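# Raise the plastic card from the box and hold it

## Task

Pick the plastic card up from the top of the box and keep it motionless above the table, held between contacts on two opposite sides, with every part of it raised by no less than three fingers' width over its resting height on the box. While it is airborne, do not press on the card from one edge toward the opposite edge so hard that a real card would flex; doing so fails immediately. At the finish, no hand motor may still show moving in hand_stopped_by, or the task fails.

## Robot and tools

Robot: a single six-joint arm carrying a five-finger right hand. There is only one arm, so every row describes that one arm and hand. Two cameras, cam_high and cam_wrist (504x504 each), return images in that order with each result. One reference image, a hand diagram, can be seen with show_instructions (no arguments; it moves nothing).

Frames. Scene frame: origin on the table top below the arm base, +z up, +y to the left when facing along +x; positions in metres. The hand point sits 0.05 m in front of the palm, where index pad and thumb tip meet in a pinch. Its axes: +z along the straightened fingers, +y out of the palm, +x across the palm toward the little finger (away from the thumb). Straight fingers extend 0.06-0.07 m past the point along +z. A wrist bracket on the little-finger side protrudes 0.03 m beyond the point along +y and 0.11 m across the palm; it can collide.

Row layout (14 numbers, each in [-1, 1]): dx, dy, dz, rx, ry, rz, little, ring, middle, index, thumb_bend, thumb_turn, force_limit, speed. The first six are an offset, not a pose: they are measured from the hand point's measured pose at the start of the action (for the first action of a call, the last pose reported), expressed in the hand point's own axes. 1.0 equals 0.6 m for dx..dz and 180 degrees for rx..rz; rx, ry, rz form one rotation vector. Every row in an action is relative to that same starting pose, not to the row before. Finger and thumb numbers are absolute targets: +1 open/straight, -1 curled closed; thumb_turn +1 beside the palm, -1 across in front of the palm. A pinch is roughly index -0.22, thumb_bend -0.75, thumb_turn -0.57. force_limit maps -1 to about 0 N and +1 to 10 N at the fingertip (15 N for the two thumb motors); it stops closing only. speed maps -1 to nearly zero and +1 to full (whole travel in 0.6 s). Close at speed -0.9 or below for a soft grip, since fast fingers overshoot the limit.

execute_actions(actions): a list of actions; each action is a list of up to 15 rows, one per 1/30 s step; fewer rows means the final row repeats to fill 15 steps. An empty list just returns the state. Per step the commanded pose is clipped to within 100 mm and 16 degrees of the measured pose, and after an action the arm goes no further than the last clipped pose, so large offsets need several actions.

move(target, speed, stop_force, blocking): target is one 14-number row; its offsets are from the pose in the latest result showing one, in hand point axes; finger numbers are sent at the start. The hand travels a straight line, 0.5 to 10 s long. speed is in m/s, 0.002 to 0.5 (default 0.25), turning up to twice that in rad/s. stop_force, optional, in N from 13 to 80: the path halts when the wrist sensor reads that much extra push opposing the motion for two steps; the hand then backs to its position two steps earlier. Use it only on slow, non-turning moves toward a contact, and omit it when moving away from something you press on. blocking=false returns after 0.5 s while motion continues (not allowed with stop_force); then use wait or stop before sending more.

wait(seconds): 0 to 10, arm holds its last command. stop(): brakes a running move. zoom_image(camera, region): camera is cam_high or cam_wrist, region [x0, y0, x1, y1] in pixels, top-left origin, at most 504 by 504. finished_scene(scene): pass the current scene number (here 1) once the card is held still; cannot be undone.

Results. The state line gives end_effector_position (m), end_effector_quat_wxyz and velocities in the scene frame. hand_measured, hand_stopped_by and hand_load_n each have six entries in row order little..thumb_turn. hand_stopped_by words: moving, target, force, stalled, fault. hand_load_n is positive when the finger is pushed open; loads near 0 mean the grip is lost. hand_force_limit and hand_speed echo your settings. "Hand target" is where the controller is steering. "pose unreachable" means the clearance check altered or blocked the command. Wrist force and Wrist torque are in the hand point axes, carry an offset up to about 5.5 N and noise, and saturate near 100 N; "no reading" is harmless. The move: line reports the ending (done, contact, held, off_target, moving, fault) plus limits (paced = clipped, held = some steps blocked) and distance to target.

Finger behaviour: a motor moves only when its target changes by 0.01 or more, then locks at the target or at force_limit. Resending the same numbers keeps a grip. To squeeze harder, raise force_limit and send a target further closed than hand_measured; to loosen, send one more open. A blocked motor reads moving until its travel time expires, then stalled; make sure none reads moving at the end.

Avoid: bowing the card by edge-to-edge squeeze; pressing past a contact with this stiff arm (a torque over joint limits or 150 N external force stops the arm for 10 s); fast touches; dropping or knocking anything off the table; long heavy holds that heat motors (MOTOR HOT from 70 °C, brakes at 85 °C). Objects may occasionally get a brief push.

Each tool is called after ">>>" as name(argument=value, ...) on one line, values as JSON.

## Session

>>> execute_actions(actions=[])

>>> show_instructions()

Scene clock: 0.00 s.
end_effector_position=(+0.4665, +0.1177, +0.2645) hand_measured=(+1.000, +1.000, +1.000, +1.000, +1.000, +1.000) hand_load_n=(+0.0, +0.0, +0.0, +0.0, +0.0, +0.0) hand_stopped_by=(target, target, target, target, target, target) hand_force_limit=0.00 hand_speed=-0.80 end_effector_quat_wxyz=(+0.050, +0.574, +0.813, +0.087) end_effector_velocity=(-0.000, +0.000, -0.001) end_effector_angular_velocity=(-0.000, +0.002, +0.000)
Joint positions: [-0.208 -1.646  2.192  0.866  1.45  -0.538]
Joint velocities: [ 0.     0.002  0.    -0.     0.    -0.   ]
Motor temperatures (°C, as the motors report them): [20 22 23 29 25 30]
Wrist force (N, on the end effector, along its own x y z axes, offset not removed): no reading
Wrist torque (N m, same axes, about the end effector's origin, offset not removed): no reading
Hand target: +0.466, +0.118, +0.265; +0.050, +0.574, +0.813, +0.087

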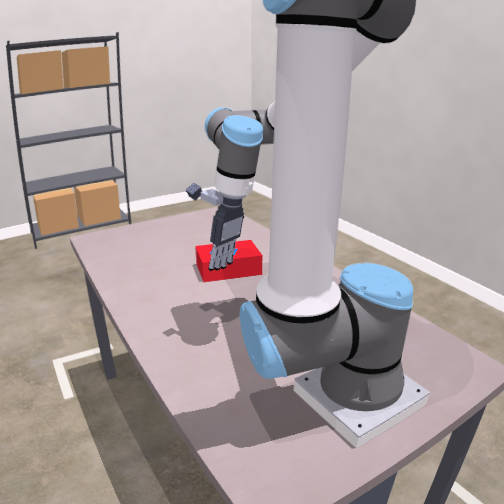

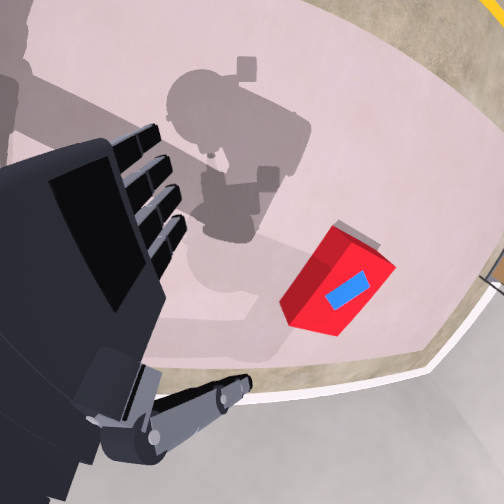

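Reference images for this scene: FIVE-FINGER HAND page 1.

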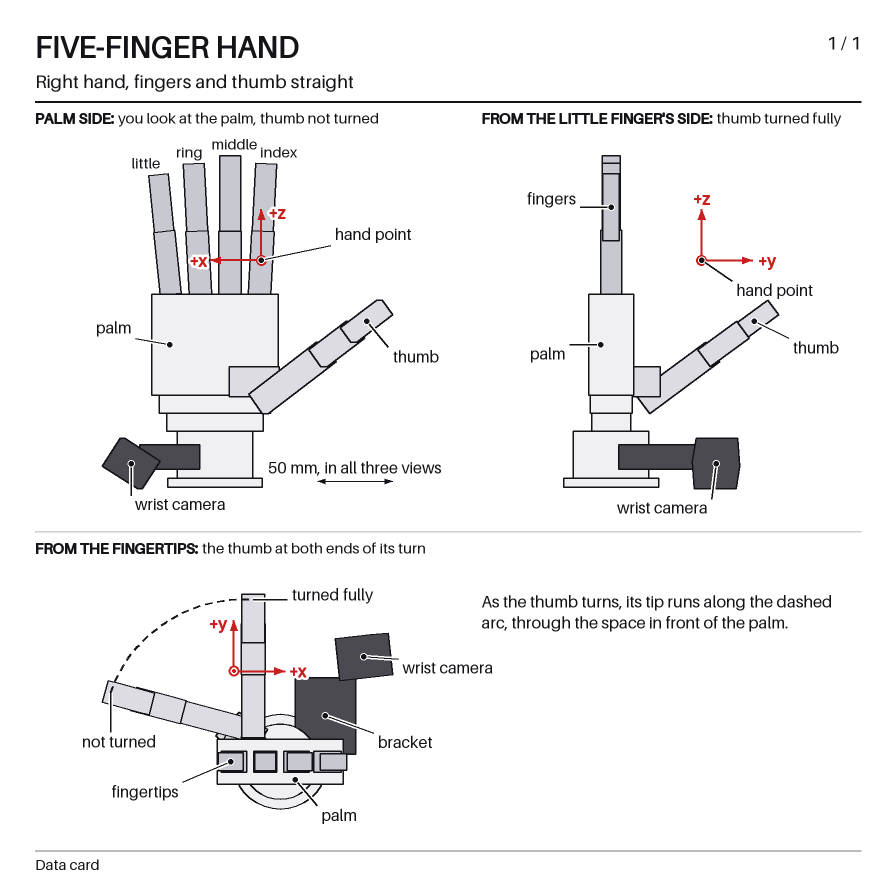

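>>> move(target=[0,0,0,0.064,0,0.206,-1,-1,-1,1,1,1,0,0.5])

>>> move(target=[-0.08,0.22,0.15,0,0,0,-1,-1,-1,1,1,1,0,0.5], speed=0.12)

Scene clock: 3.40 s.
end_effector_position=(+0.4664, +0.1178, +0.2645) hand_measured=(-1.000, -1.000, -1.000, +1.000, +1.000, +1.000) hand_load_n=(+0.0, +0.0, +0.0, +0.0, +0.0, +0.0) hand_stopped_by=(target, target, target, target, target, target) hand_force_limit=0.00 hand_speed=0.50 end_effector_quat_wxyz=(-0.037, +0.804, +0.593, +0.018) end_effector_velocity=(-0.000, +0.000, -0.000) end_effector_angular_velocity=(+0.000, +0.004, -0.009)
Joint positions: [-0.078 -1.5    2.049  1.045  1.49   0.222]
Joint velocities: [ 0.001  0.003 -0.002  0.002 -0.     0.011]
Motor temperatures (°C, as the motors report them): [20 22 23 29 25 30]
Wrist force (N, on the end effector, along its own x y z axes, offset not removed): [1.8 -2.1 -2.8]
Wrist torque (N m, same axes, about the end effector's origin, offset not removed): [0.05 0.16 -0.19]
Hand target: +0.466, +0.118, +0.264; -0.037, +0.804, +0.593, +0.018
Off the commanded pose: 0.000 m, 0 deg.
move: done

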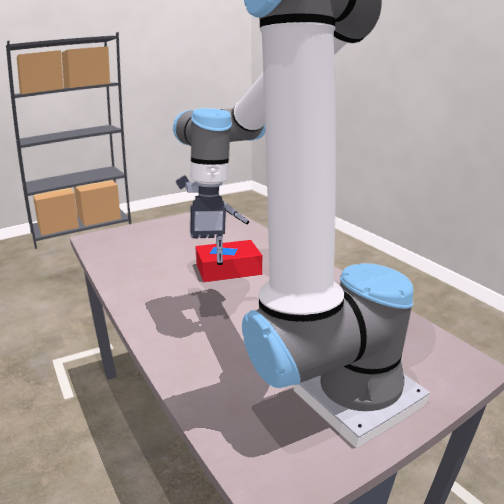

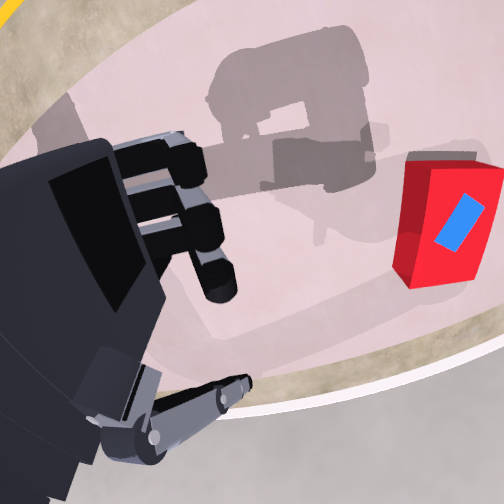

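Scene clock: 5.27 s.
end_effector_position=(+0.5768, +0.0409, +0.1660) hand_measured=(-1.000, -1.000, -1.000, +1.000, +1.000, +1.000) hand_load_n=(+0.0, +0.0, +0.0, +0.0, +0.0, +0.0) hand_stopped_by=(target, target, target, target, target, target) hand_force_limit=0.00 hand_speed=0.50 end_effector_quat_wxyz=(-0.037, +0.804, +0.593, +0.018) end_effector_velocity=(+0.001, -0.001, -0.002) end_effector_angular_velocity=(+0.000, +0.002, -0.001)
Joint positions: [-0.209 -1.253  1.955  0.902  1.494  0.091]
Joint velocities: [-0.002  0.005 -0.002 -0.001  0.    -0.001]
Motor temperatures (°C, as the motors report them): [20 22 23 29 25 30]
Wrist force (N, on the end effector, along its own x y z axes, offset not removed): [0.9 -3.7 -6.3]
Wrist torque (N m, same axes, about the end effector's origin, offset not removed): [0.00 0.51 -0.29]
Hand target: +0.577, +0.041, +0.166; -0.037, +0.804, +0.593, +0.018
Off the commanded pose: 0.000 m, 0 deg.
move: done

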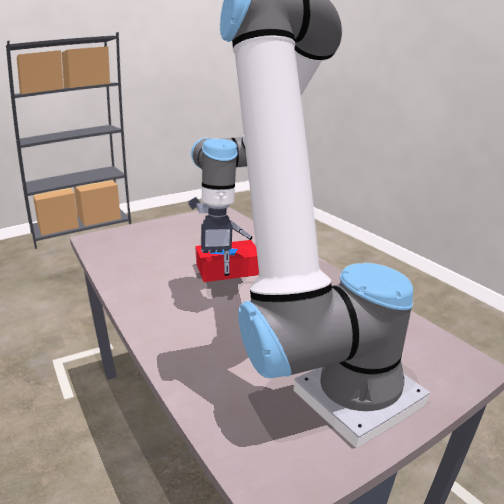

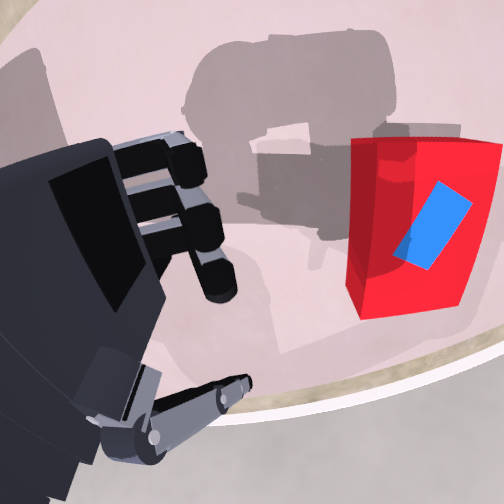

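>>> move(target=[0,0.35,0.01,0,0,0,-1,-1,-1,1,1,1,0,0.5], speed=0.12)

>>> zoom_image(camera="cam_high", region=[150,190,300,310])

Scene clock: 8.47 s.
end_effector_position=(+0.7771, -0.0198, +0.1515) hand_measured=(-1.000, -1.000, -1.000, +1.000, +1.000, +1.000) hand_load_n=(+0.0, +0.0, +0.0, +0.0, +0.0, +0.0) hand_stopped_by=(target, target, target, target, target, target) hand_force_limit=0.00 hand_speed=0.50 end_effector_quat_wxyz=(-0.037, +0.804, +0.593, +0.018) end_effector_velocity=(+0.002, +0.000, +0.000) end_effector_angular_velocity=(-0.000, -0.000, +0.001)
Joint positions: [-0.234 -0.964  1.528  1.042  1.495  0.065]
Joint velocities: [ 0.001  0.003 -0.005  0.002  0.    -0.   ]
Motor temperatures (°C, as the motors report them): [20 22 23 29 25 30]
Wrist force (N, on the end effector, along its own x y z axes, offset not removed): [0.7 -3.5 -3.9]
Wrist torque (N m, same axes, about the end effector's origin, offset not removed): [-0.18 0.43 -0.37]
Hand target: +0.777, -0.020, +0.151; -0.037, +0.804, +0.593, +0.018
Off the commanded pose: 0.001 m, 0 deg.
move: done

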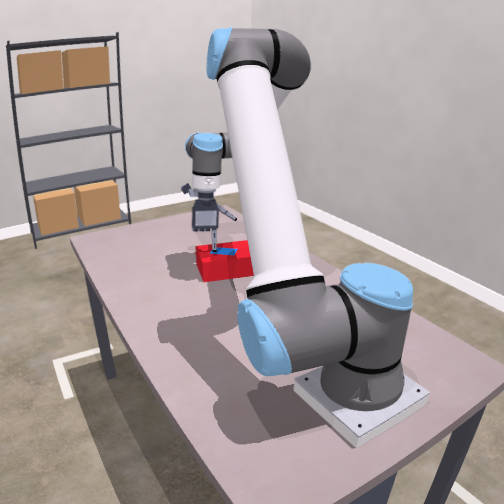

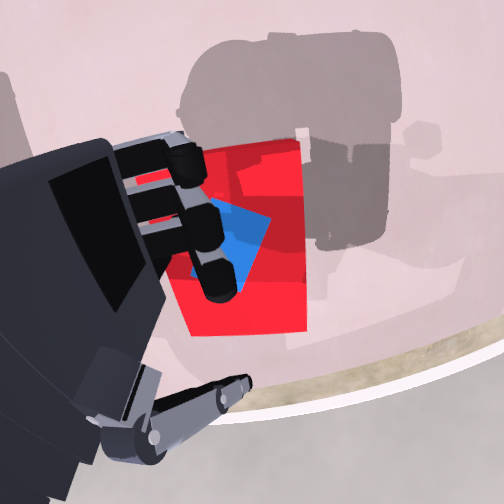

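Region (150, 190, 300, 310) of cam_high's 504x504 image, scaled by 3.360, with more detail than that image has; it fills the top 403 rows of this view, and the rest is white.

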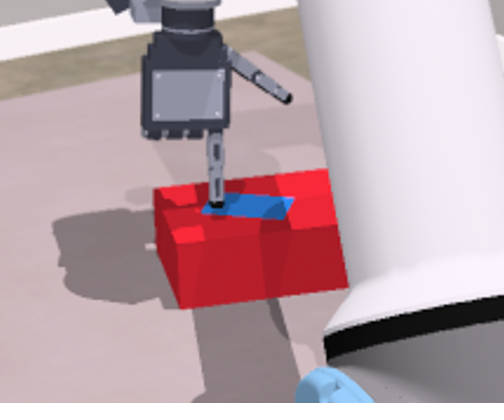

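>>> move(target=[-0.01,0.065,0,0,0,0,-1,-1,-1,1,1,1,0,0.5], speed=0.05)

>>> move(target=[0,0,0.08,0,0,0,-1,-1,-1,1,1,1,0,0.5], speed=0.006, stop_force=13)

>>> zoom_image(camera="cam_high", region=[150,190,300,310])

Scene clock: 10.73 s.
end_effector_position=(+0.8124, -0.0369, +0.1495) hand_measured=(-1.000, -1.000, -1.000, +1.000, +1.000, +1.000) hand_load_n=(+0.0, +0.0, +0.0, +0.0, +0.0, +0.0) hand_stopped_by=(target, target, target, target, target, target) hand_force_limit=0.00 hand_speed=0.50 end_effector_quat_wxyz=(-0.037, +0.804, +0.593, +0.018) end_effector_velocity=(+0.001, +0.000, -0.002) end_effector_angular_velocity=(+0.001, +0.002, +0.001)
Joint positions: [-0.245 -0.911  1.441  1.078  1.495  0.054]
Joint velocities: [ 0.     0.004 -0.004  0.002 -0.    -0.   ]
Motor temperatures (°C, as the motors report them): [20 22 23 29 25 30]
Wrist force (N, on the end effector, along its own x y z axes, offset not removed): [-1.6 -4.0 -2.8]
Wrist torque (N m, same axes, about the end effector's origin, offset not removed): [-0.33 0.77 -0.50]
Hand target: +0.813, -0.037, +0.149; -0.037, +0.804, +0.593, +0.018
Off the commanded pose: 0.000 m, 0 deg.
move: done

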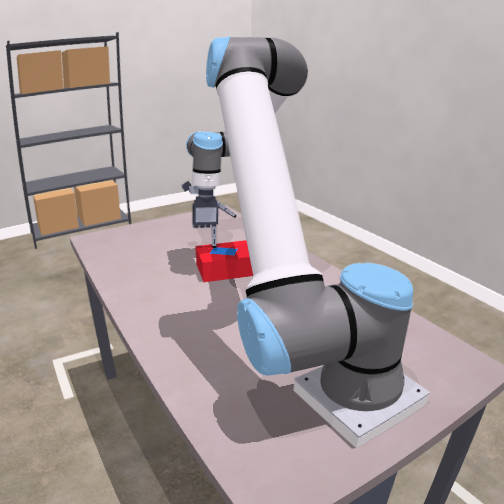

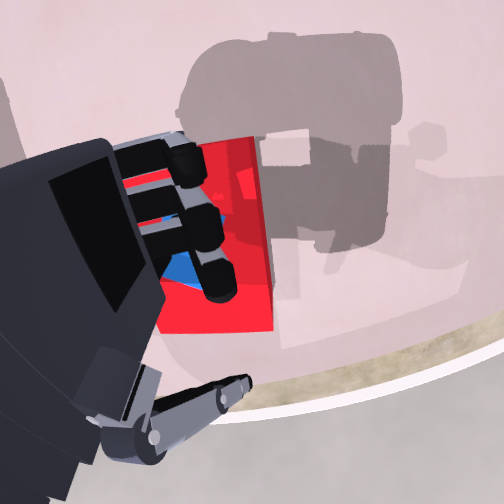

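Scene clock: 13.30 s.
end_effector_position=(+0.8122, -0.0358, +0.1363) hand_measured=(-1.000, -1.000, -1.000, +1.000, +1.000, +1.000) hand_load_n=(+0.0, +0.0, +0.0, +0.0, +0.0, +0.0) hand_stopped_by=(target, target, target, target, target, target) hand_force_limit=0.00 hand_speed=0.50 end_effector_quat_wxyz=(-0.037, +0.804, +0.593, +0.018) end_effector_velocity=(-0.001, -0.000, +0.002) end_effector_angular_velocity=(+0.000, +0.000, -0.000)
Joint positions: [-0.244 -0.901  1.449  1.059  1.495  0.055]
Joint velocities: [-0.    -0.003  0.001  0.002 -0.     0.   ]
Motor temperatures (°C, as the motors report them): [20 22 23 29 25 30]
Wrist force (N, on the end effector, along its own x y z axes, offset not removed): [0.9 -1.1 -27.1]
Wrist torque (N m, same axes, about the end effector's origin, offset not removed): [1.74 0.24 -0.20]
Hand target: +0.812, -0.036, +0.137; -0.037, +0.804, +0.593, +0.018
Off the commanded pose: 0.035 m, 0 deg.
move: contact

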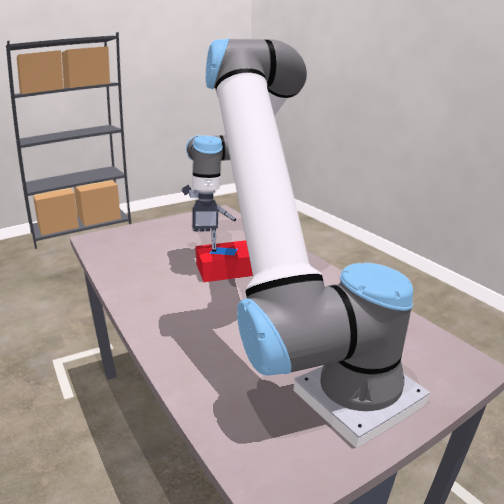

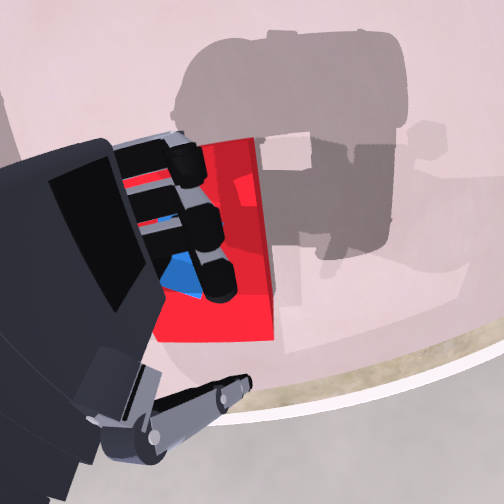

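Region (150, 190, 300, 310) of cam_high's 504x504 image, scaled by 3.360, with more detail than that image has; it fills the top 403 rows of this view, and the rest is white.

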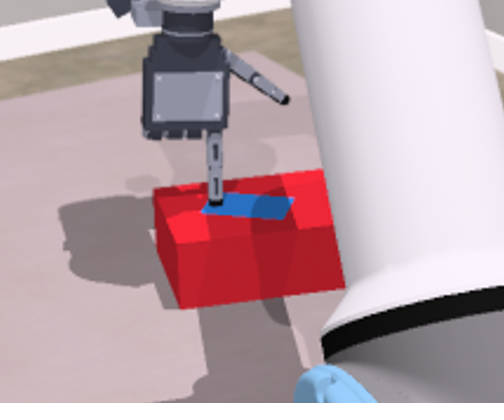

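>>> move(target=[-0.05,-0.02,-0.015,0,0,0,-1,-1,-1,1,1,1,0,0.5], speed=0.04)

>>> move(target=[0,0,0.08,0,0,0,-1,-1,-1,1,1,1,0,0.5], speed=0.004, stop_force=13)

>>> move(target=[0,0.065,-0.001,0,0,0,-1,-1,-1,1,1,1,0,0.5], speed=0.02)

>>> move(target=[0,-0.08,-0.1,0,0,0,-1,-1,-1,1,1,1,0,0.5], speed=0.08)

Scene clock: 15.53 s.
end_effector_position=(+0.7921, -0.0615, +0.1435) hand_measured=(-1.000, -1.000, -1.000, +1.000, +1.000, +1.000) hand_load_n=(+0.0, +0.0, +0.0, +0.0, +0.0, +0.0) hand_stopped_by=(target, target, target, target, target, target) hand_force_limit=0.00 hand_speed=0.50 end_effector_quat_wxyz=(-0.037, +0.804, +0.593, +0.018) end_effector_velocity=(-0.001, -0.003, +0.002) end_effector_angular_velocity=(-0.000, -0.002, -0.001)
Joint positions: [-0.285 -0.934  1.494  1.05   1.497  0.015]
Joint velocities: [-0.004 -0.003  0.002 -0.001  0.    -0.003]
Motor temperatures (°C, as the motors report them): [20 22 23 29 25 30]
Wrist force (N, on the end effector, along its own x y z axes, offset not removed): [0.0 -2.6 -2.4]
Wrist torque (N m, same axes, about the end effector's origin, offset not removed): [-0.04 0.48 -0.36]
Hand target: +0.792, -0.062, +0.144; -0.037, +0.804, +0.593, +0.018
Off the commanded pose: 0.000 m, 0 deg.
move: done

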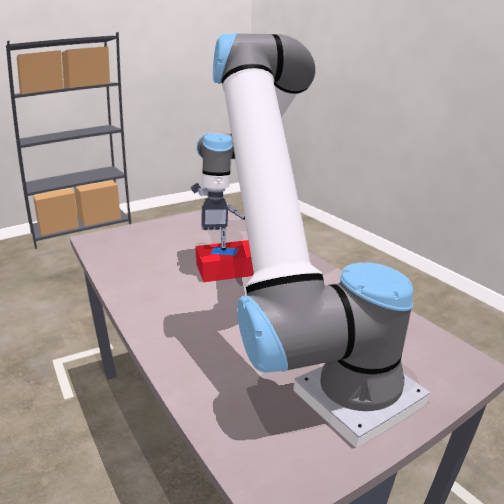

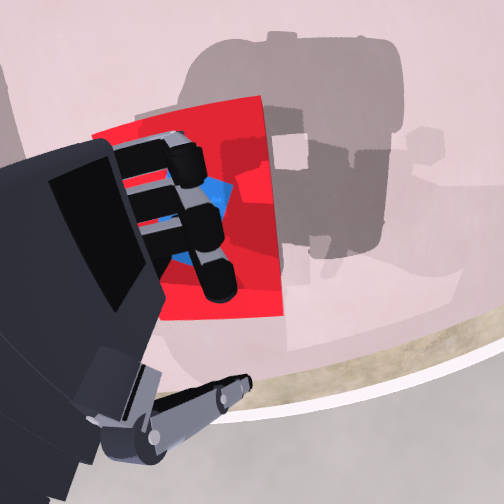

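Scene clock: 17.70 s.
end_effector_position=(+0.7920, -0.0609, +0.1362) hand_measured=(-1.000, -1.000, -1.000, +1.000, +1.000, +1.000) hand_load_n=(+0.0, +0.0, +0.0, +0.0, +0.0, +0.0) hand_stopped_by=(target, target, target, target, target, target) hand_force_limit=0.00 hand_speed=0.50 end_effector_quat_wxyz=(-0.037, +0.804, +0.593, +0.018) end_effector_velocity=(+0.000, -0.000, +0.001) end_effector_angular_velocity=(-0.000, -0.000, -0.000)
Joint positions: [-0.284 -0.928  1.498  1.04   1.497  0.016]
Joint velocities: [-0.    -0.001 -0.001  0.001  0.     0.   ]
Motor temperatures (°C, as the motors report them): [20 22 23 29 25 30]
Wrist force (N, on the end effector, along its own x y z axes, offset not removed): [1.4 -2.0 -27.1]
Wrist torque (N m, same axes, about the end effector's origin, offset not removed): [1.77 0.30 -0.19]
Hand target: +0.792, -0.061, +0.136; -0.037, +0.804, +0.593, +0.018
Off the commanded pose: 0.041 m, 0 deg.
move: contact

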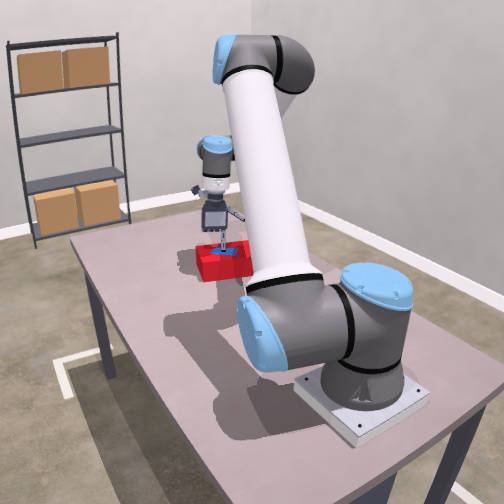

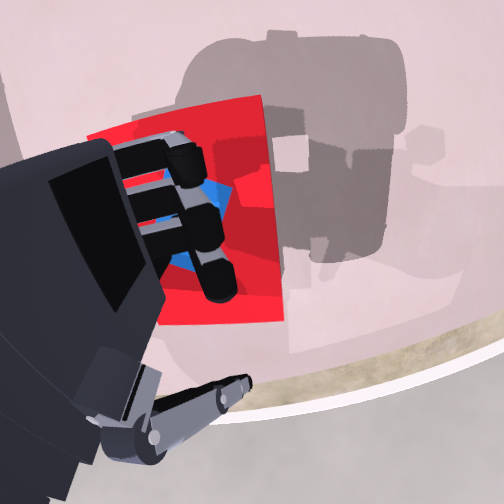

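Scene clock: 19.93 s.
end_effector_position=(+0.8291, -0.0723, +0.1353) hand_measured=(-1.000, -1.000, -1.000, +1.000, +1.000, +1.000) hand_load_n=(+0.0, +0.0, +0.0, +2.0, +0.0, +0.0) hand_stopped_by=(target, target, target, target, target, target) hand_force_limit=0.00 hand_speed=0.50 end_effector_quat_wxyz=(-0.037, +0.804, +0.593, +0.018) end_effector_velocity=(+0.001, -0.001, +0.000) end_effector_angular_velocity=(-0.000, +0.000, -0.000)
Joint positions: [-0.285 -0.873  1.402  1.081  1.497  0.015]
Joint velocities: [-0.     0.002 -0.004  0.002  0.    -0.   ]
Motor temperatures (°C, as the motors report them): [20 22 23 29 25 30]
Wrist force (N, on the end effector, along its own x y z axes, offset not removed): [4.9 -18.0 -67.9]
Wrist torque (N m, same axes, about the end effector's origin, offset not removed): [5.08 0.49 0.08]
Hand target: +0.829, -0.072, +0.135; -0.037, +0.804, +0.593, +0.018
Off the commanded pose: 0.000 m, 0 deg.
move: done

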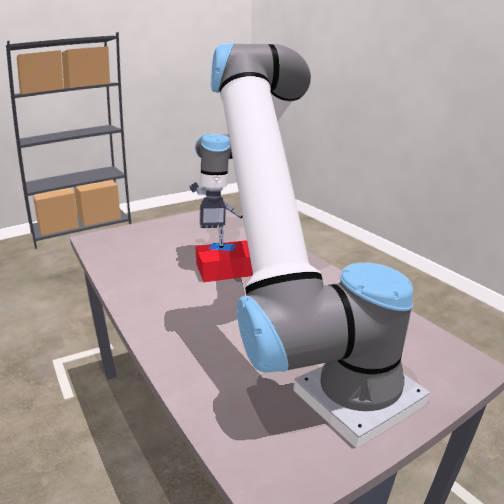

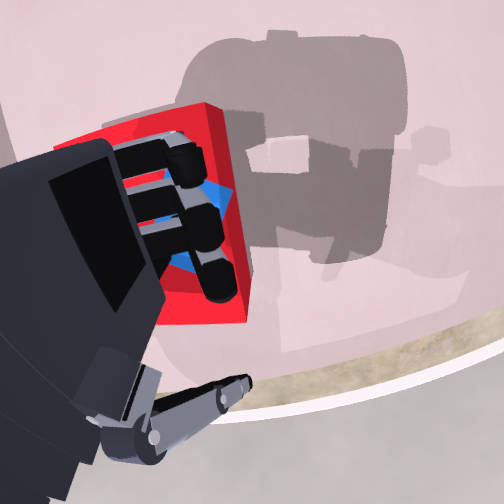

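Scene clock: 21.30 s.
end_effector_position=(+0.7844, -0.0632, +0.1969) hand_measured=(-1.000, -1.000, -1.000, +1.000, +1.000, +1.000) hand_load_n=(+0.0, +0.0, +0.0, +0.0, +0.0, +0.0) hand_stopped_by=(target, target, target, target, target, target) hand_force_limit=0.00 hand_speed=0.50 end_effector_quat_wxyz=(-0.037, +0.804, +0.593, +0.018) end_effector_velocity=(-0.001, +0.000, +0.003) end_effector_angular_velocity=(-0.000, -0.002, +0.000)
Joint positions: [-0.29  -0.989  1.48   1.12   1.497  0.009]
Joint velocities: [-0.    -0.005  0.002  0.001 -0.    -0.   ]
Motor temperatures (°C, as the motors report them): [20 22 23 29 25 30]
Wrist force (N, on the end effector, along its own x y z axes, offset not removed): [-0.2 -1.1 -5.3]
Wrist torque (N m, same axes, about the end effector's origin, offset not removed): [0.28 0.60 -0.29]
Hand target: +0.784, -0.063, +0.197; -0.037, +0.804, +0.593, +0.018
Off the commanded pose: 0.000 m, 0 deg.
move: done

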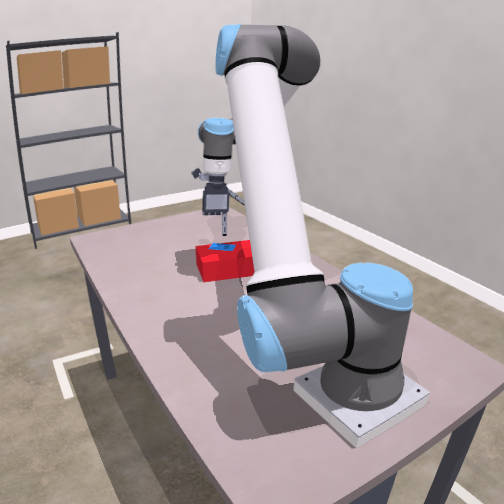

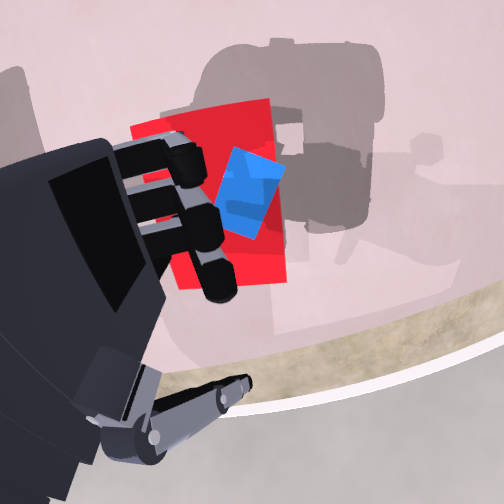

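>>> move(target=[0,0.07,0.085,0,0,0,-1,-1,-1,1,1,1,0,0.5], speed=0.05)

>>> move(target=[0,0,0.08,0,0,0,-1,-1,-1,1,1,1,0,0.5], speed=0.004, stop_force=13)

>>> move(target=[0,0.05,-0.0025,0,0,0,-1,-1,-1,1,1,1,0,0.5], speed=0.015)

>>> move(target=[0,-0.08,-0.1,0,0,0,-1,-1,-1,1,1,1,0,0.5], speed=0.08)

Scene clock: 23.90 s.
end_effector_position=(+0.8236, -0.0712, +0.1445) hand_measured=(-1.000, -1.000, -1.000, +1.000, +1.000, +1.000) hand_load_n=(+0.0, +0.0, +0.0, +0.0, +0.0, +0.0) hand_stopped_by=(target, target, target, target, target, target) hand_force_limit=0.00 hand_speed=0.50 end_effector_quat_wxyz=(-0.037, +0.804, +0.593, +0.018) end_effector_velocity=(+0.001, +0.000, -0.001) end_effector_angular_velocity=(+0.000, +0.000, +0.001)
Joint positions: [-0.285 -0.889  1.412  1.087  1.497  0.014]
Joint velocities: [ 0.001  0.002 -0.002 -0.001 -0.     0.   ]
Motor temperatures (°C, as the motors report them): [20 22 23 29 25 30]
Wrist force (N, on the end effector, along its own x y z axes, offset not removed): [1.4 -3.9 -2.2]
Wrist torque (N m, same axes, about the end effector's origin, offset not removed): [-0.27 0.24 -0.29]
Hand target: +0.824, -0.071, +0.144; -0.037, +0.804, +0.593, +0.018
Off the commanded pose: 0.000 m, 0 deg.
move: done

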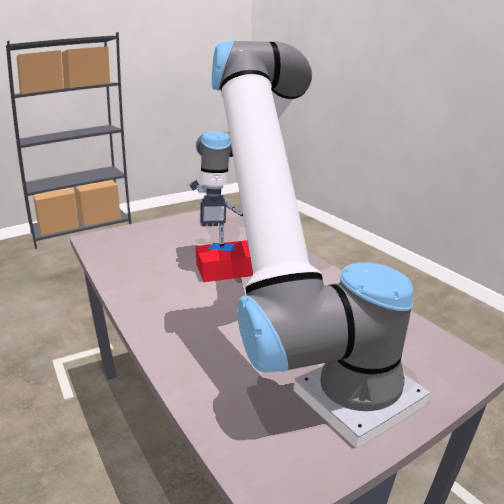

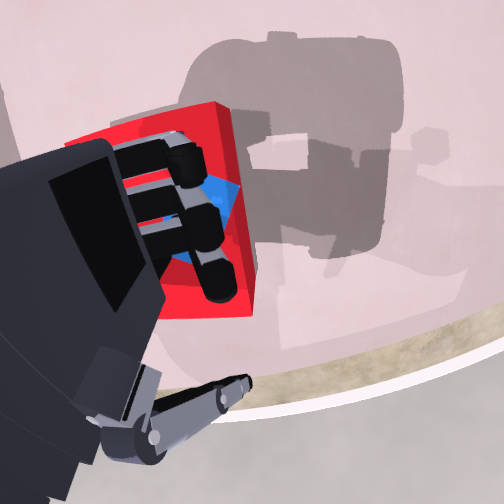

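Scene clock: 26.27 s.
end_effector_position=(+0.8234, -0.0706, +0.1364) hand_measured=(-1.000, -1.000, -1.000, +1.000, +1.000, +1.000) hand_load_n=(+0.0, +0.0, +0.0, +0.0, +0.0, +0.0) hand_stopped_by=(target, target, target, target, target, target) hand_force_limit=0.00 hand_speed=0.50 end_effector_quat_wxyz=(-0.037, +0.804, +0.593, +0.018) end_effector_velocity=(+0.000, -0.000, +0.001) end_effector_angular_velocity=(-0.000, -0.000, -0.000)
Joint positions: [-0.285 -0.882  1.417  1.076  1.497  0.015]
Joint velocities: [ 0.    -0.001 -0.001  0.001 -0.     0.   ]
Motor temperatures (°C, as the motors report them): [20 22 23 29 25 30]
Wrist force (N, on the end effector, along its own x y z axes, offset not removed): [2.0 -4.3 -24.5]
Wrist torque (N m, same axes, about the end effector's origin, offset not removed): [1.15 0.29 -0.22]
Hand target: +0.823, -0.071, +0.137; -0.037, +0.804, +0.593, +0.018
Off the commanded pose: 0.040 m, 0 deg.
move: contact

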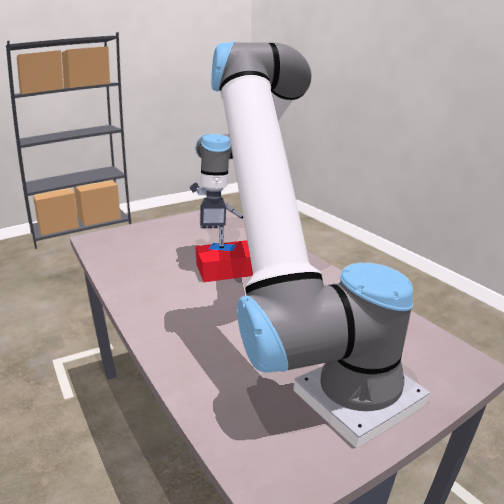

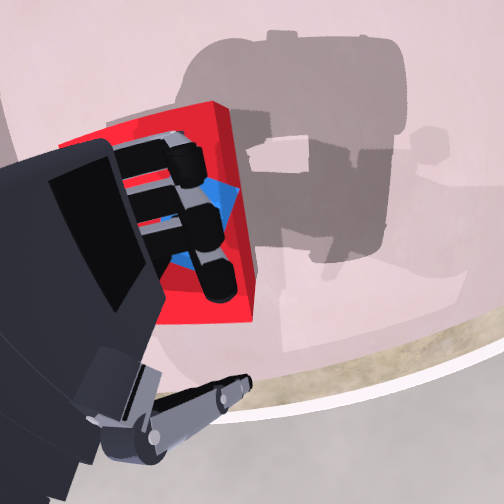

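Scene clock: 28.53 s.
end_effector_position=(+0.8520, -0.0794, +0.1367) hand_measured=(-1.000, -1.000, -1.000, +1.000, +1.000, +1.000) hand_load_n=(+0.0, +0.0, +0.0, +0.5, +0.0, +0.0) hand_stopped_by=(target, target, target, target, target, target) hand_force_limit=0.00 hand_speed=0.50 end_effector_quat_wxyz=(-0.037, +0.804, +0.593, +0.018) end_effector_velocity=(+0.001, -0.001, -0.001) end_effector_angular_velocity=(+0.000, +0.001, -0.000)
Joint positions: [-0.285 -0.839  1.339  1.111  1.497  0.014]
Joint velocities: [-0.     0.004 -0.004  0.002  0.    -0.   ]
Motor temperatures (°C, as the motors report them): [20 22 23 29 25 30]
Wrist force (N, on the end effector, along its own x y z axes, offset not removed): [1.9 -7.6 -20.2]
Wrist torque (N m, same axes, about the end effector's origin, offset not removed): [0.92 0.48 -0.16]
Hand target: +0.852, -0.079, +0.137; -0.037, +0.804, +0.593, +0.018
Off the commanded pose: 0.000 m, 0 deg.
move: done

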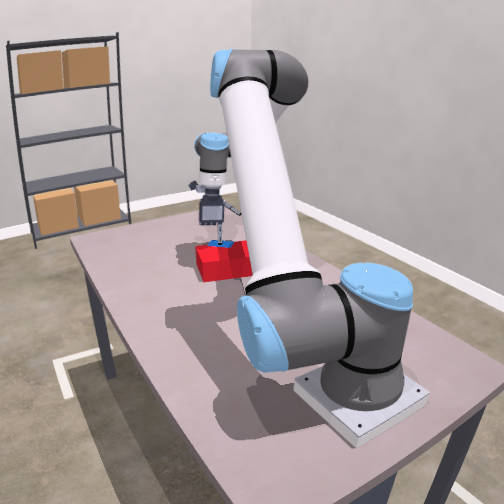

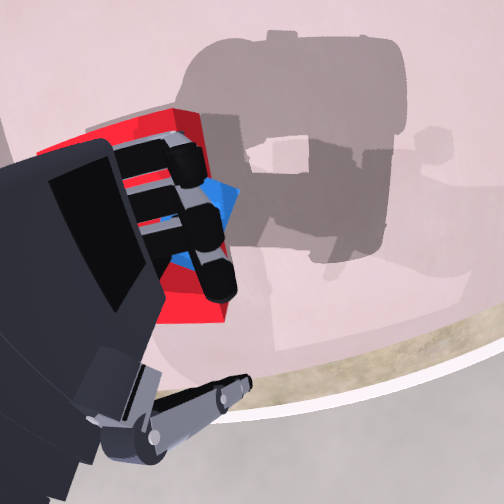

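Scene clock: 29.90 s.
end_effector_position=(+0.8072, -0.0703, +0.1983) hand_measured=(-1.000, -1.000, -1.000, +1.000, +1.000, +1.000) hand_load_n=(+0.0, +0.0, +0.0, +0.0, +0.0, +0.0) hand_stopped_by=(target, target, target, target, target, target) hand_force_limit=0.00 hand_speed=0.50 end_effector_quat_wxyz=(-0.037, +0.804, +0.593, +0.018) end_effector_velocity=(-0.001, +0.000, +0.001) end_effector_angular_velocity=(+0.000, +0.000, +0.000)
Joint positions: [-0.29  -0.955  1.42   1.145  1.497  0.009]
Joint velocities: [-0.    -0.003  0.002  0.001 -0.    -0.   ]
Motor temperatures (°C, as the motors report them): [20 22 23 29 25 30]
Wrist force (N, on the end effector, along its own x y z axes, offset not removed): [0.6 -1.9 -1.3]
Wrist torque (N m, same axes, about the end effector's origin, offset not removed): [-0.04 0.30 -0.25]
Hand target: +0.807, -0.070, +0.198; -0.037, +0.804, +0.593, +0.018
Off the commanded pose: 0.000 m, 0 deg.
move: done

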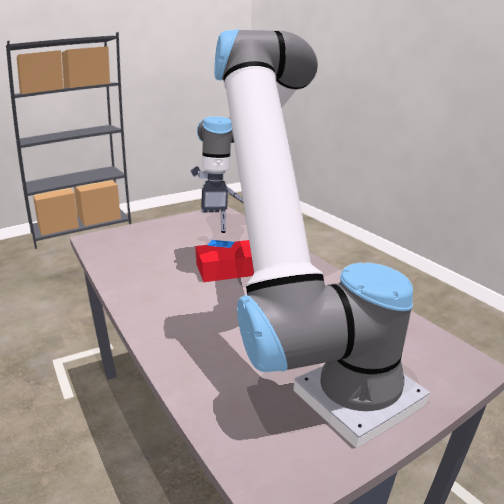

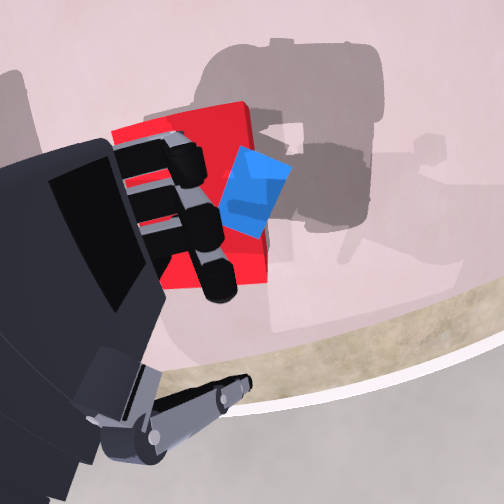

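>>> move(target=[0.035,0.13,0,0,0,0.995,0.6,0.6,0.6,0.3,-0.75,-0.57,0,0.5])

>>> move(target=[0,0,0.205,0,0,0,0.6,0.6,0.6,0.3,-0.75,-0.57,0,0.5], speed=0.08)

Scene clock: 38.03 s.
end_effector_position=(+0.8879, -0.0729, +0.1963) hand_measured=(+0.600, +0.600, +0.600, +0.300, -0.750, -0.570) hand_load_n=(+0.0, +0.0, +0.0, +0.0, +0.0, +0.0) hand_stopped_by=(target, target, target, target, target, target) hand_force_limit=0.00 hand_speed=0.50 end_effector_quat_wxyz=(+0.018, -0.600, +0.799, +0.037) end_effector_velocity=(+0.000, -0.001, -0.001) end_effector_angular_velocity=(-0.000, +0.002, -0.010)
Joint positions: [-0.334 -0.621  0.841  1.394  1.499  3.09 ]
Joint velocities: [-0.001  0.001  0.    -0.     0.     0.009]
Motor temperatures (°C, as the motors report them): [20 22 23 29 25 30]
Wrist force (N, on the end effector, along its own x y z axes, offset not removed): [2.7 -3.5 -4.6]
Wrist torque (N m, same axes, about the end effector's origin, offset not removed): [-0.16 0.16 -0.21]
Hand target: +0.888, -0.073, +0.196; +0.018, -0.600, +0.799, +0.037
Off the commanded pose: 0.001 m, 0 deg.
move: done

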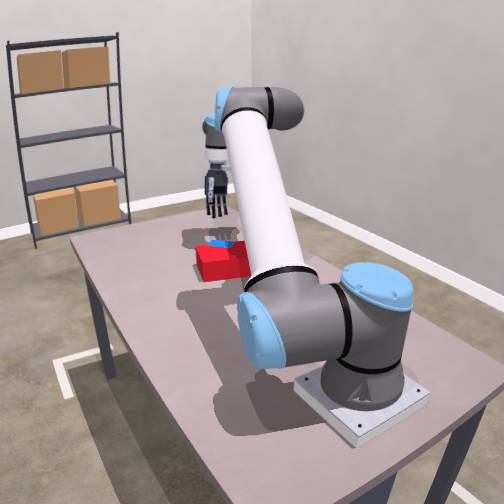

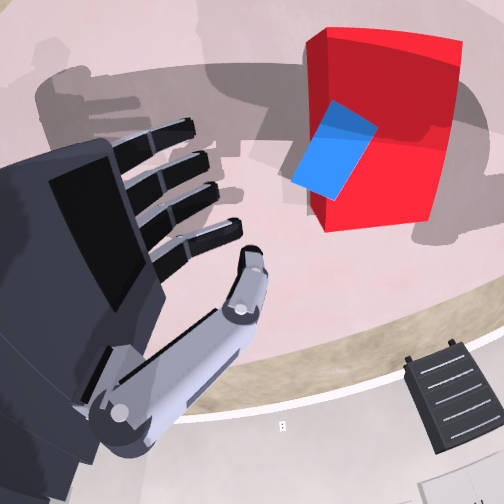

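Scene clock: 40.00 s.
end_effector_position=(+0.8859, -0.0629, +0.0739) hand_measured=(+0.600, +0.600, +0.600, +0.300, -0.750, -0.570) hand_load_n=(+0.0, +0.0, +0.0, +0.0, +0.0, +0.0) hand_stopped_by=(target, target, target, target, target, target) hand_force_limit=0.00 hand_speed=0.50 end_effector_quat_wxyz=(+0.018, -0.600, +0.799, +0.037) end_effector_velocity=(+0.000, +0.001, -0.001) end_effector_angular_velocity=(-0.000, -0.001, +0.001)
Joint positions: [-0.324 -0.553  0.932  1.233  1.499  3.1  ]
Joint velocities: [ 0.002  0.001  0.    -0.002 -0.     0.   ]
Motor temperatures (°C, as the motors report them): [20 22 23 29 25 30]
Wrist force (N, on the end effector, along its own x y z axes, offset not removed): [2.0 -2.3 -6.0]
Wrist torque (N m, same axes, about the end effector's origin, offset not removed): [0.08 0.28 -0.15]
Hand target: +0.886, -0.063, +0.074; +0.018, -0.600, +0.799, +0.037
Off the commanded pose: 0.000 m, 0 deg.
move: done

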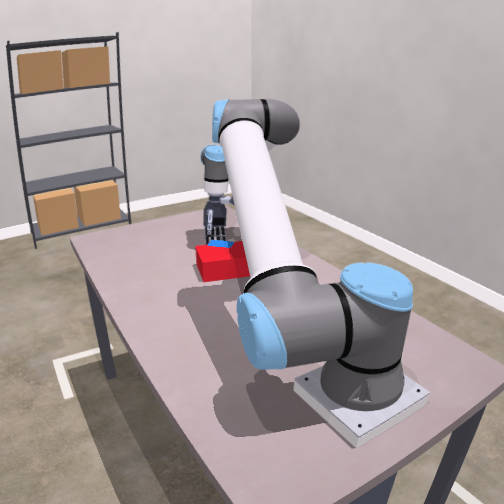

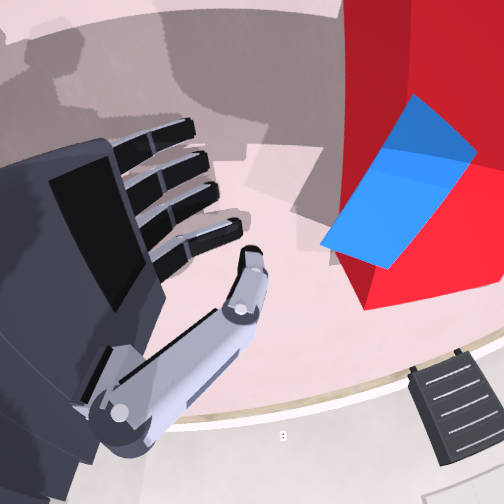

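>>> move(target=[0.017,0.092,0,0,0,0,0.6,0.6,0.6,0.3,-0.75,-0.57,0,0.5], speed=0.02)

Scene clock: 43.53 s.
end_effector_position=(+0.8302, -0.0574, +0.0753) hand_measured=(+0.600, +0.600, +0.600, +0.300, -0.750, -0.570) hand_load_n=(+0.0, +0.0, +0.0, +0.0, +0.0, +0.0) hand_stopped_by=(target, target, target, target, target, target) hand_force_limit=0.00 hand_speed=0.50 end_effector_quat_wxyz=(+0.018, -0.600, +0.799, +0.037) end_effector_velocity=(-0.002, +0.000, +0.000) end_effector_angular_velocity=(+0.000, -0.000, -0.000)
Joint positions: [-0.339 -0.652  1.126  1.14   1.499  3.086]
Joint velocities: [-0.    -0.003  0.006 -0.003 -0.    -0.   ]
Motor temperatures (°C, as the motors report them): [20 22 23 29 25 30]
Wrist force (N, on the end effector, along its own x y z axes, offset not removed): [-0.8 -2.3 -4.4]
Wrist torque (N m, same axes, about the end effector's origin, offset not removed): [0.10 0.66 -0.32]
Hand target: +0.830, -0.057, +0.075; +0.018, -0.600, +0.799, +0.037
Off the commanded pose: 0.000 m, 0 deg.
move: done

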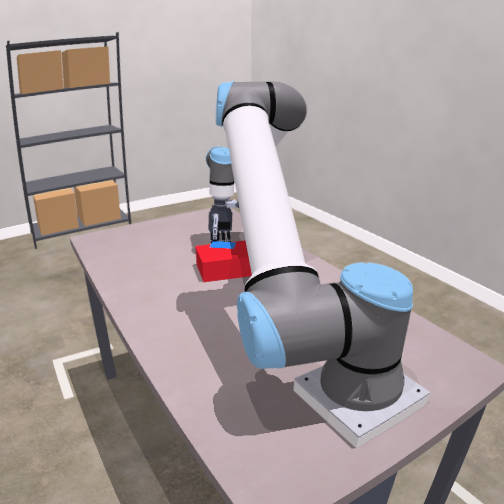

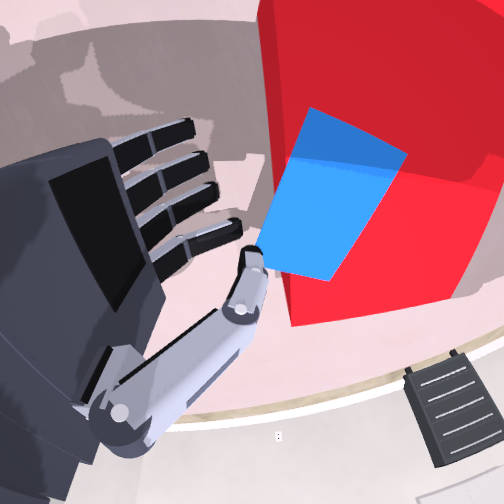

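>>> move(target=[0.02,0.02,-0.002,0,0,0,0.6,0.6,0.6,0.3,-0.75,-0.57,0,0.5], speed=0.01)

>>> execute_actions(actions=[[[0,0,0,0,0,0,0.6,0.6,0.6,-0.4,-0.75,-0.57,0.2,-0.7]],[[0,0,0,0,0,0,0.6,0.6,0.6,-0.4,-0.75,-0.57,0.2,-0.7]],[[0,0,0,0,0,0,0.6,0.6,0.6,-0.4,-0.75,-0.57,0.2,-0.7]],[[0,0,0,0,0,0,0.6,0.6,0.6,-0.4,-0.75,-0.57,0.2,-0.7]],[[0,0,0,0,0,0,0.6,0.6,0.6,-0.4,-0.75,-0.57,0.2,-0.7]],[[0,0,0,0,0,0,0.6,0.6,0.6,-0.4,-0.75,-0.57,0.2,-0.7]]])

>>> move(target=[0,0,-0.03,0,0,0,0.6,0.6,0.6,-0.4,-0.75,-0.57,0.2,-0.7], speed=0.02)

Scene clock: 46.47 s.
end_effector_position=(+0.8155, -0.0657, +0.0761) hand_measured=(+0.600, +0.600, +0.600, +0.300, -0.750, -0.570) hand_load_n=(+0.0, +0.0, +0.0, +0.0, +0.0, +0.0) hand_stopped_by=(target, target, target, target, target, target) hand_force_limit=0.00 hand_speed=0.50 end_effector_quat_wxyz=(+0.018, -0.600, +0.799, +0.037) end_effector_velocity=(-0.001, -0.001, +0.000) end_effector_angular_velocity=(-0.000, -0.001, -0.000)
Joint positions: [-0.353 -0.674  1.168  1.121  1.5    3.071]
Joint velocities: [-0.002 -0.003  0.005 -0.003  0.    -0.001]
Motor temperatures (°C, as the motors report them): [20 22 23 29 25 30]
Wrist force (N, on the end effector, along its own x y z axes, offset not removed): [0.1 -2.3 -2.4]
Wrist torque (N m, same axes, about the end effector's origin, offset not removed): [-0.10 0.45 -0.22]
Hand target: +0.815, -0.066, +0.076; +0.018, -0.600, +0.799, +0.037
Off the commanded pose: 0.000 m, 0 deg.
move: done

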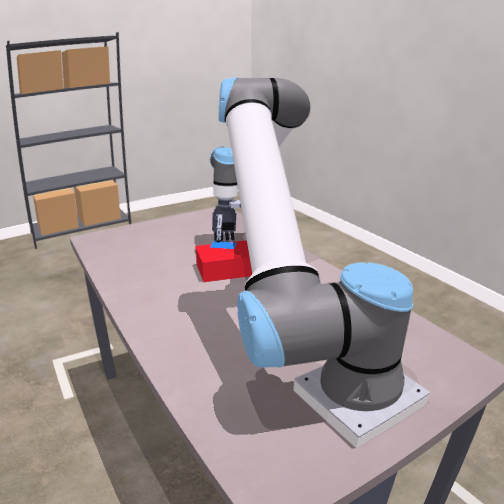

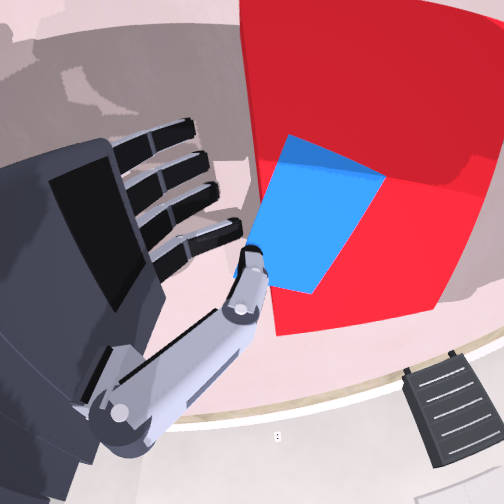

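Scene clock: 49.47 s.
end_effector_position=(+0.8155, -0.0657, +0.0761) hand_measured=(+0.600, +0.600, +0.600, -0.214, -0.750, -0.570) hand_load_n=(+0.0, +0.0, +0.0, +6.0, +1.0, -0.5) hand_stopped_by=(target, target, target, force, target, target) hand_force_limit=0.20 hand_speed=-0.70 end_effector_quat_wxyz=(+0.018, -0.600, +0.799, +0.037) end_effector_velocity=(-0.000, -0.000, -0.002) end_effector_angular_velocity=(+0.001, +0.002, -0.000)
Joint positions: [-0.353 -0.675  1.168  1.121  1.5    3.071]
Joint velocities: [-0.     0.002 -0.     0.     0.     0.   ]
Motor temperatures (°C, as the motors report them): [20 22 23 29 25 30]
Wrist force (N, on the end effector, along its own x y z axes, offset not removed): [0.8 -1.9 -4.8]
Wrist torque (N m, same axes, about the end effector's origin, offset not removed): [0.34 0.50 -0.18]
Hand target: +0.815, -0.066, +0.076; +0.018, -0.600, +0.799, +0.037
Off the commanded pose: 0.000 m, 0 deg.

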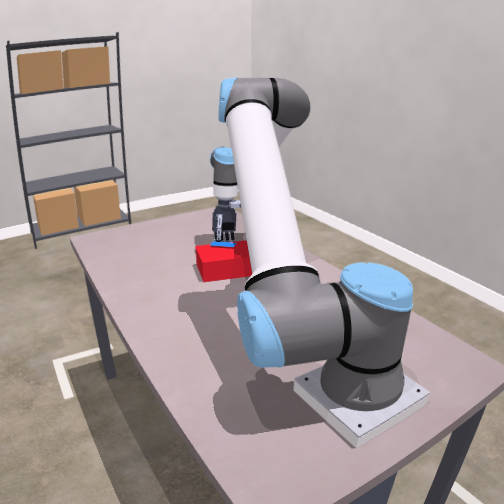

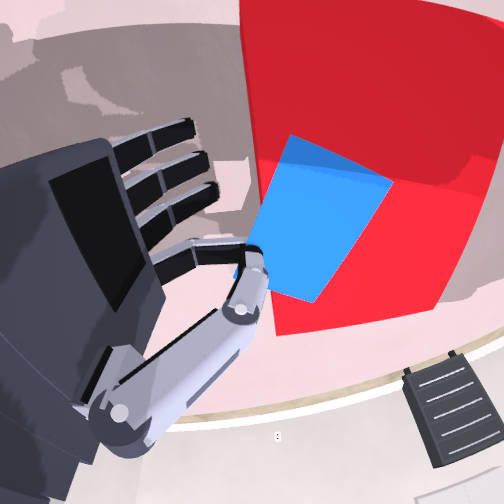

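Scene clock: 50.63 s.
end_effector_position=(+0.8158, -0.0671, +0.0938) hand_measured=(+0.600, +0.600, +0.600, -0.214, -0.750, -0.570) hand_load_n=(+0.0, +0.0, +0.0, +4.0, +0.5, -1.0) hand_stopped_by=(target, target, target, force, target, target) hand_force_limit=0.20 hand_speed=-0.70 end_effector_quat_wxyz=(+0.018, -0.600, +0.799, +0.037) end_effector_velocity=(-0.000, +0.000, +0.001) end_effector_angular_velocity=(+0.001, +0.001, +0.001)
Joint positions: [-0.355 -0.688  1.16   1.144  1.5    3.069]
Joint velocities: [ 0.    -0.    -0.001  0.003 -0.    -0.   ]
Motor temperatures (°C, as the motors report them): [20 22 23 29 25 30]
Wrist force (N, on the end effector, along its own x y z axes, offset not removed): [0.1 -0.3 -3.0]
Wrist torque (N m, same axes, about the end effector's origin, offset not removed): [0.19 0.57 -0.29]
Hand target: +0.816, -0.067, +0.094; +0.018, -0.600, +0.799, +0.037
Off the commanded pose: 0.000 m, 0 deg.
move: done

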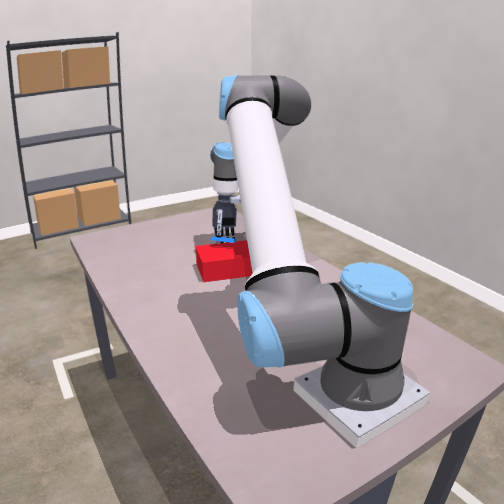

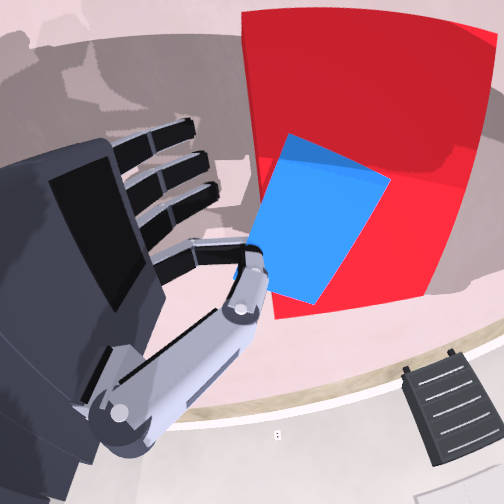

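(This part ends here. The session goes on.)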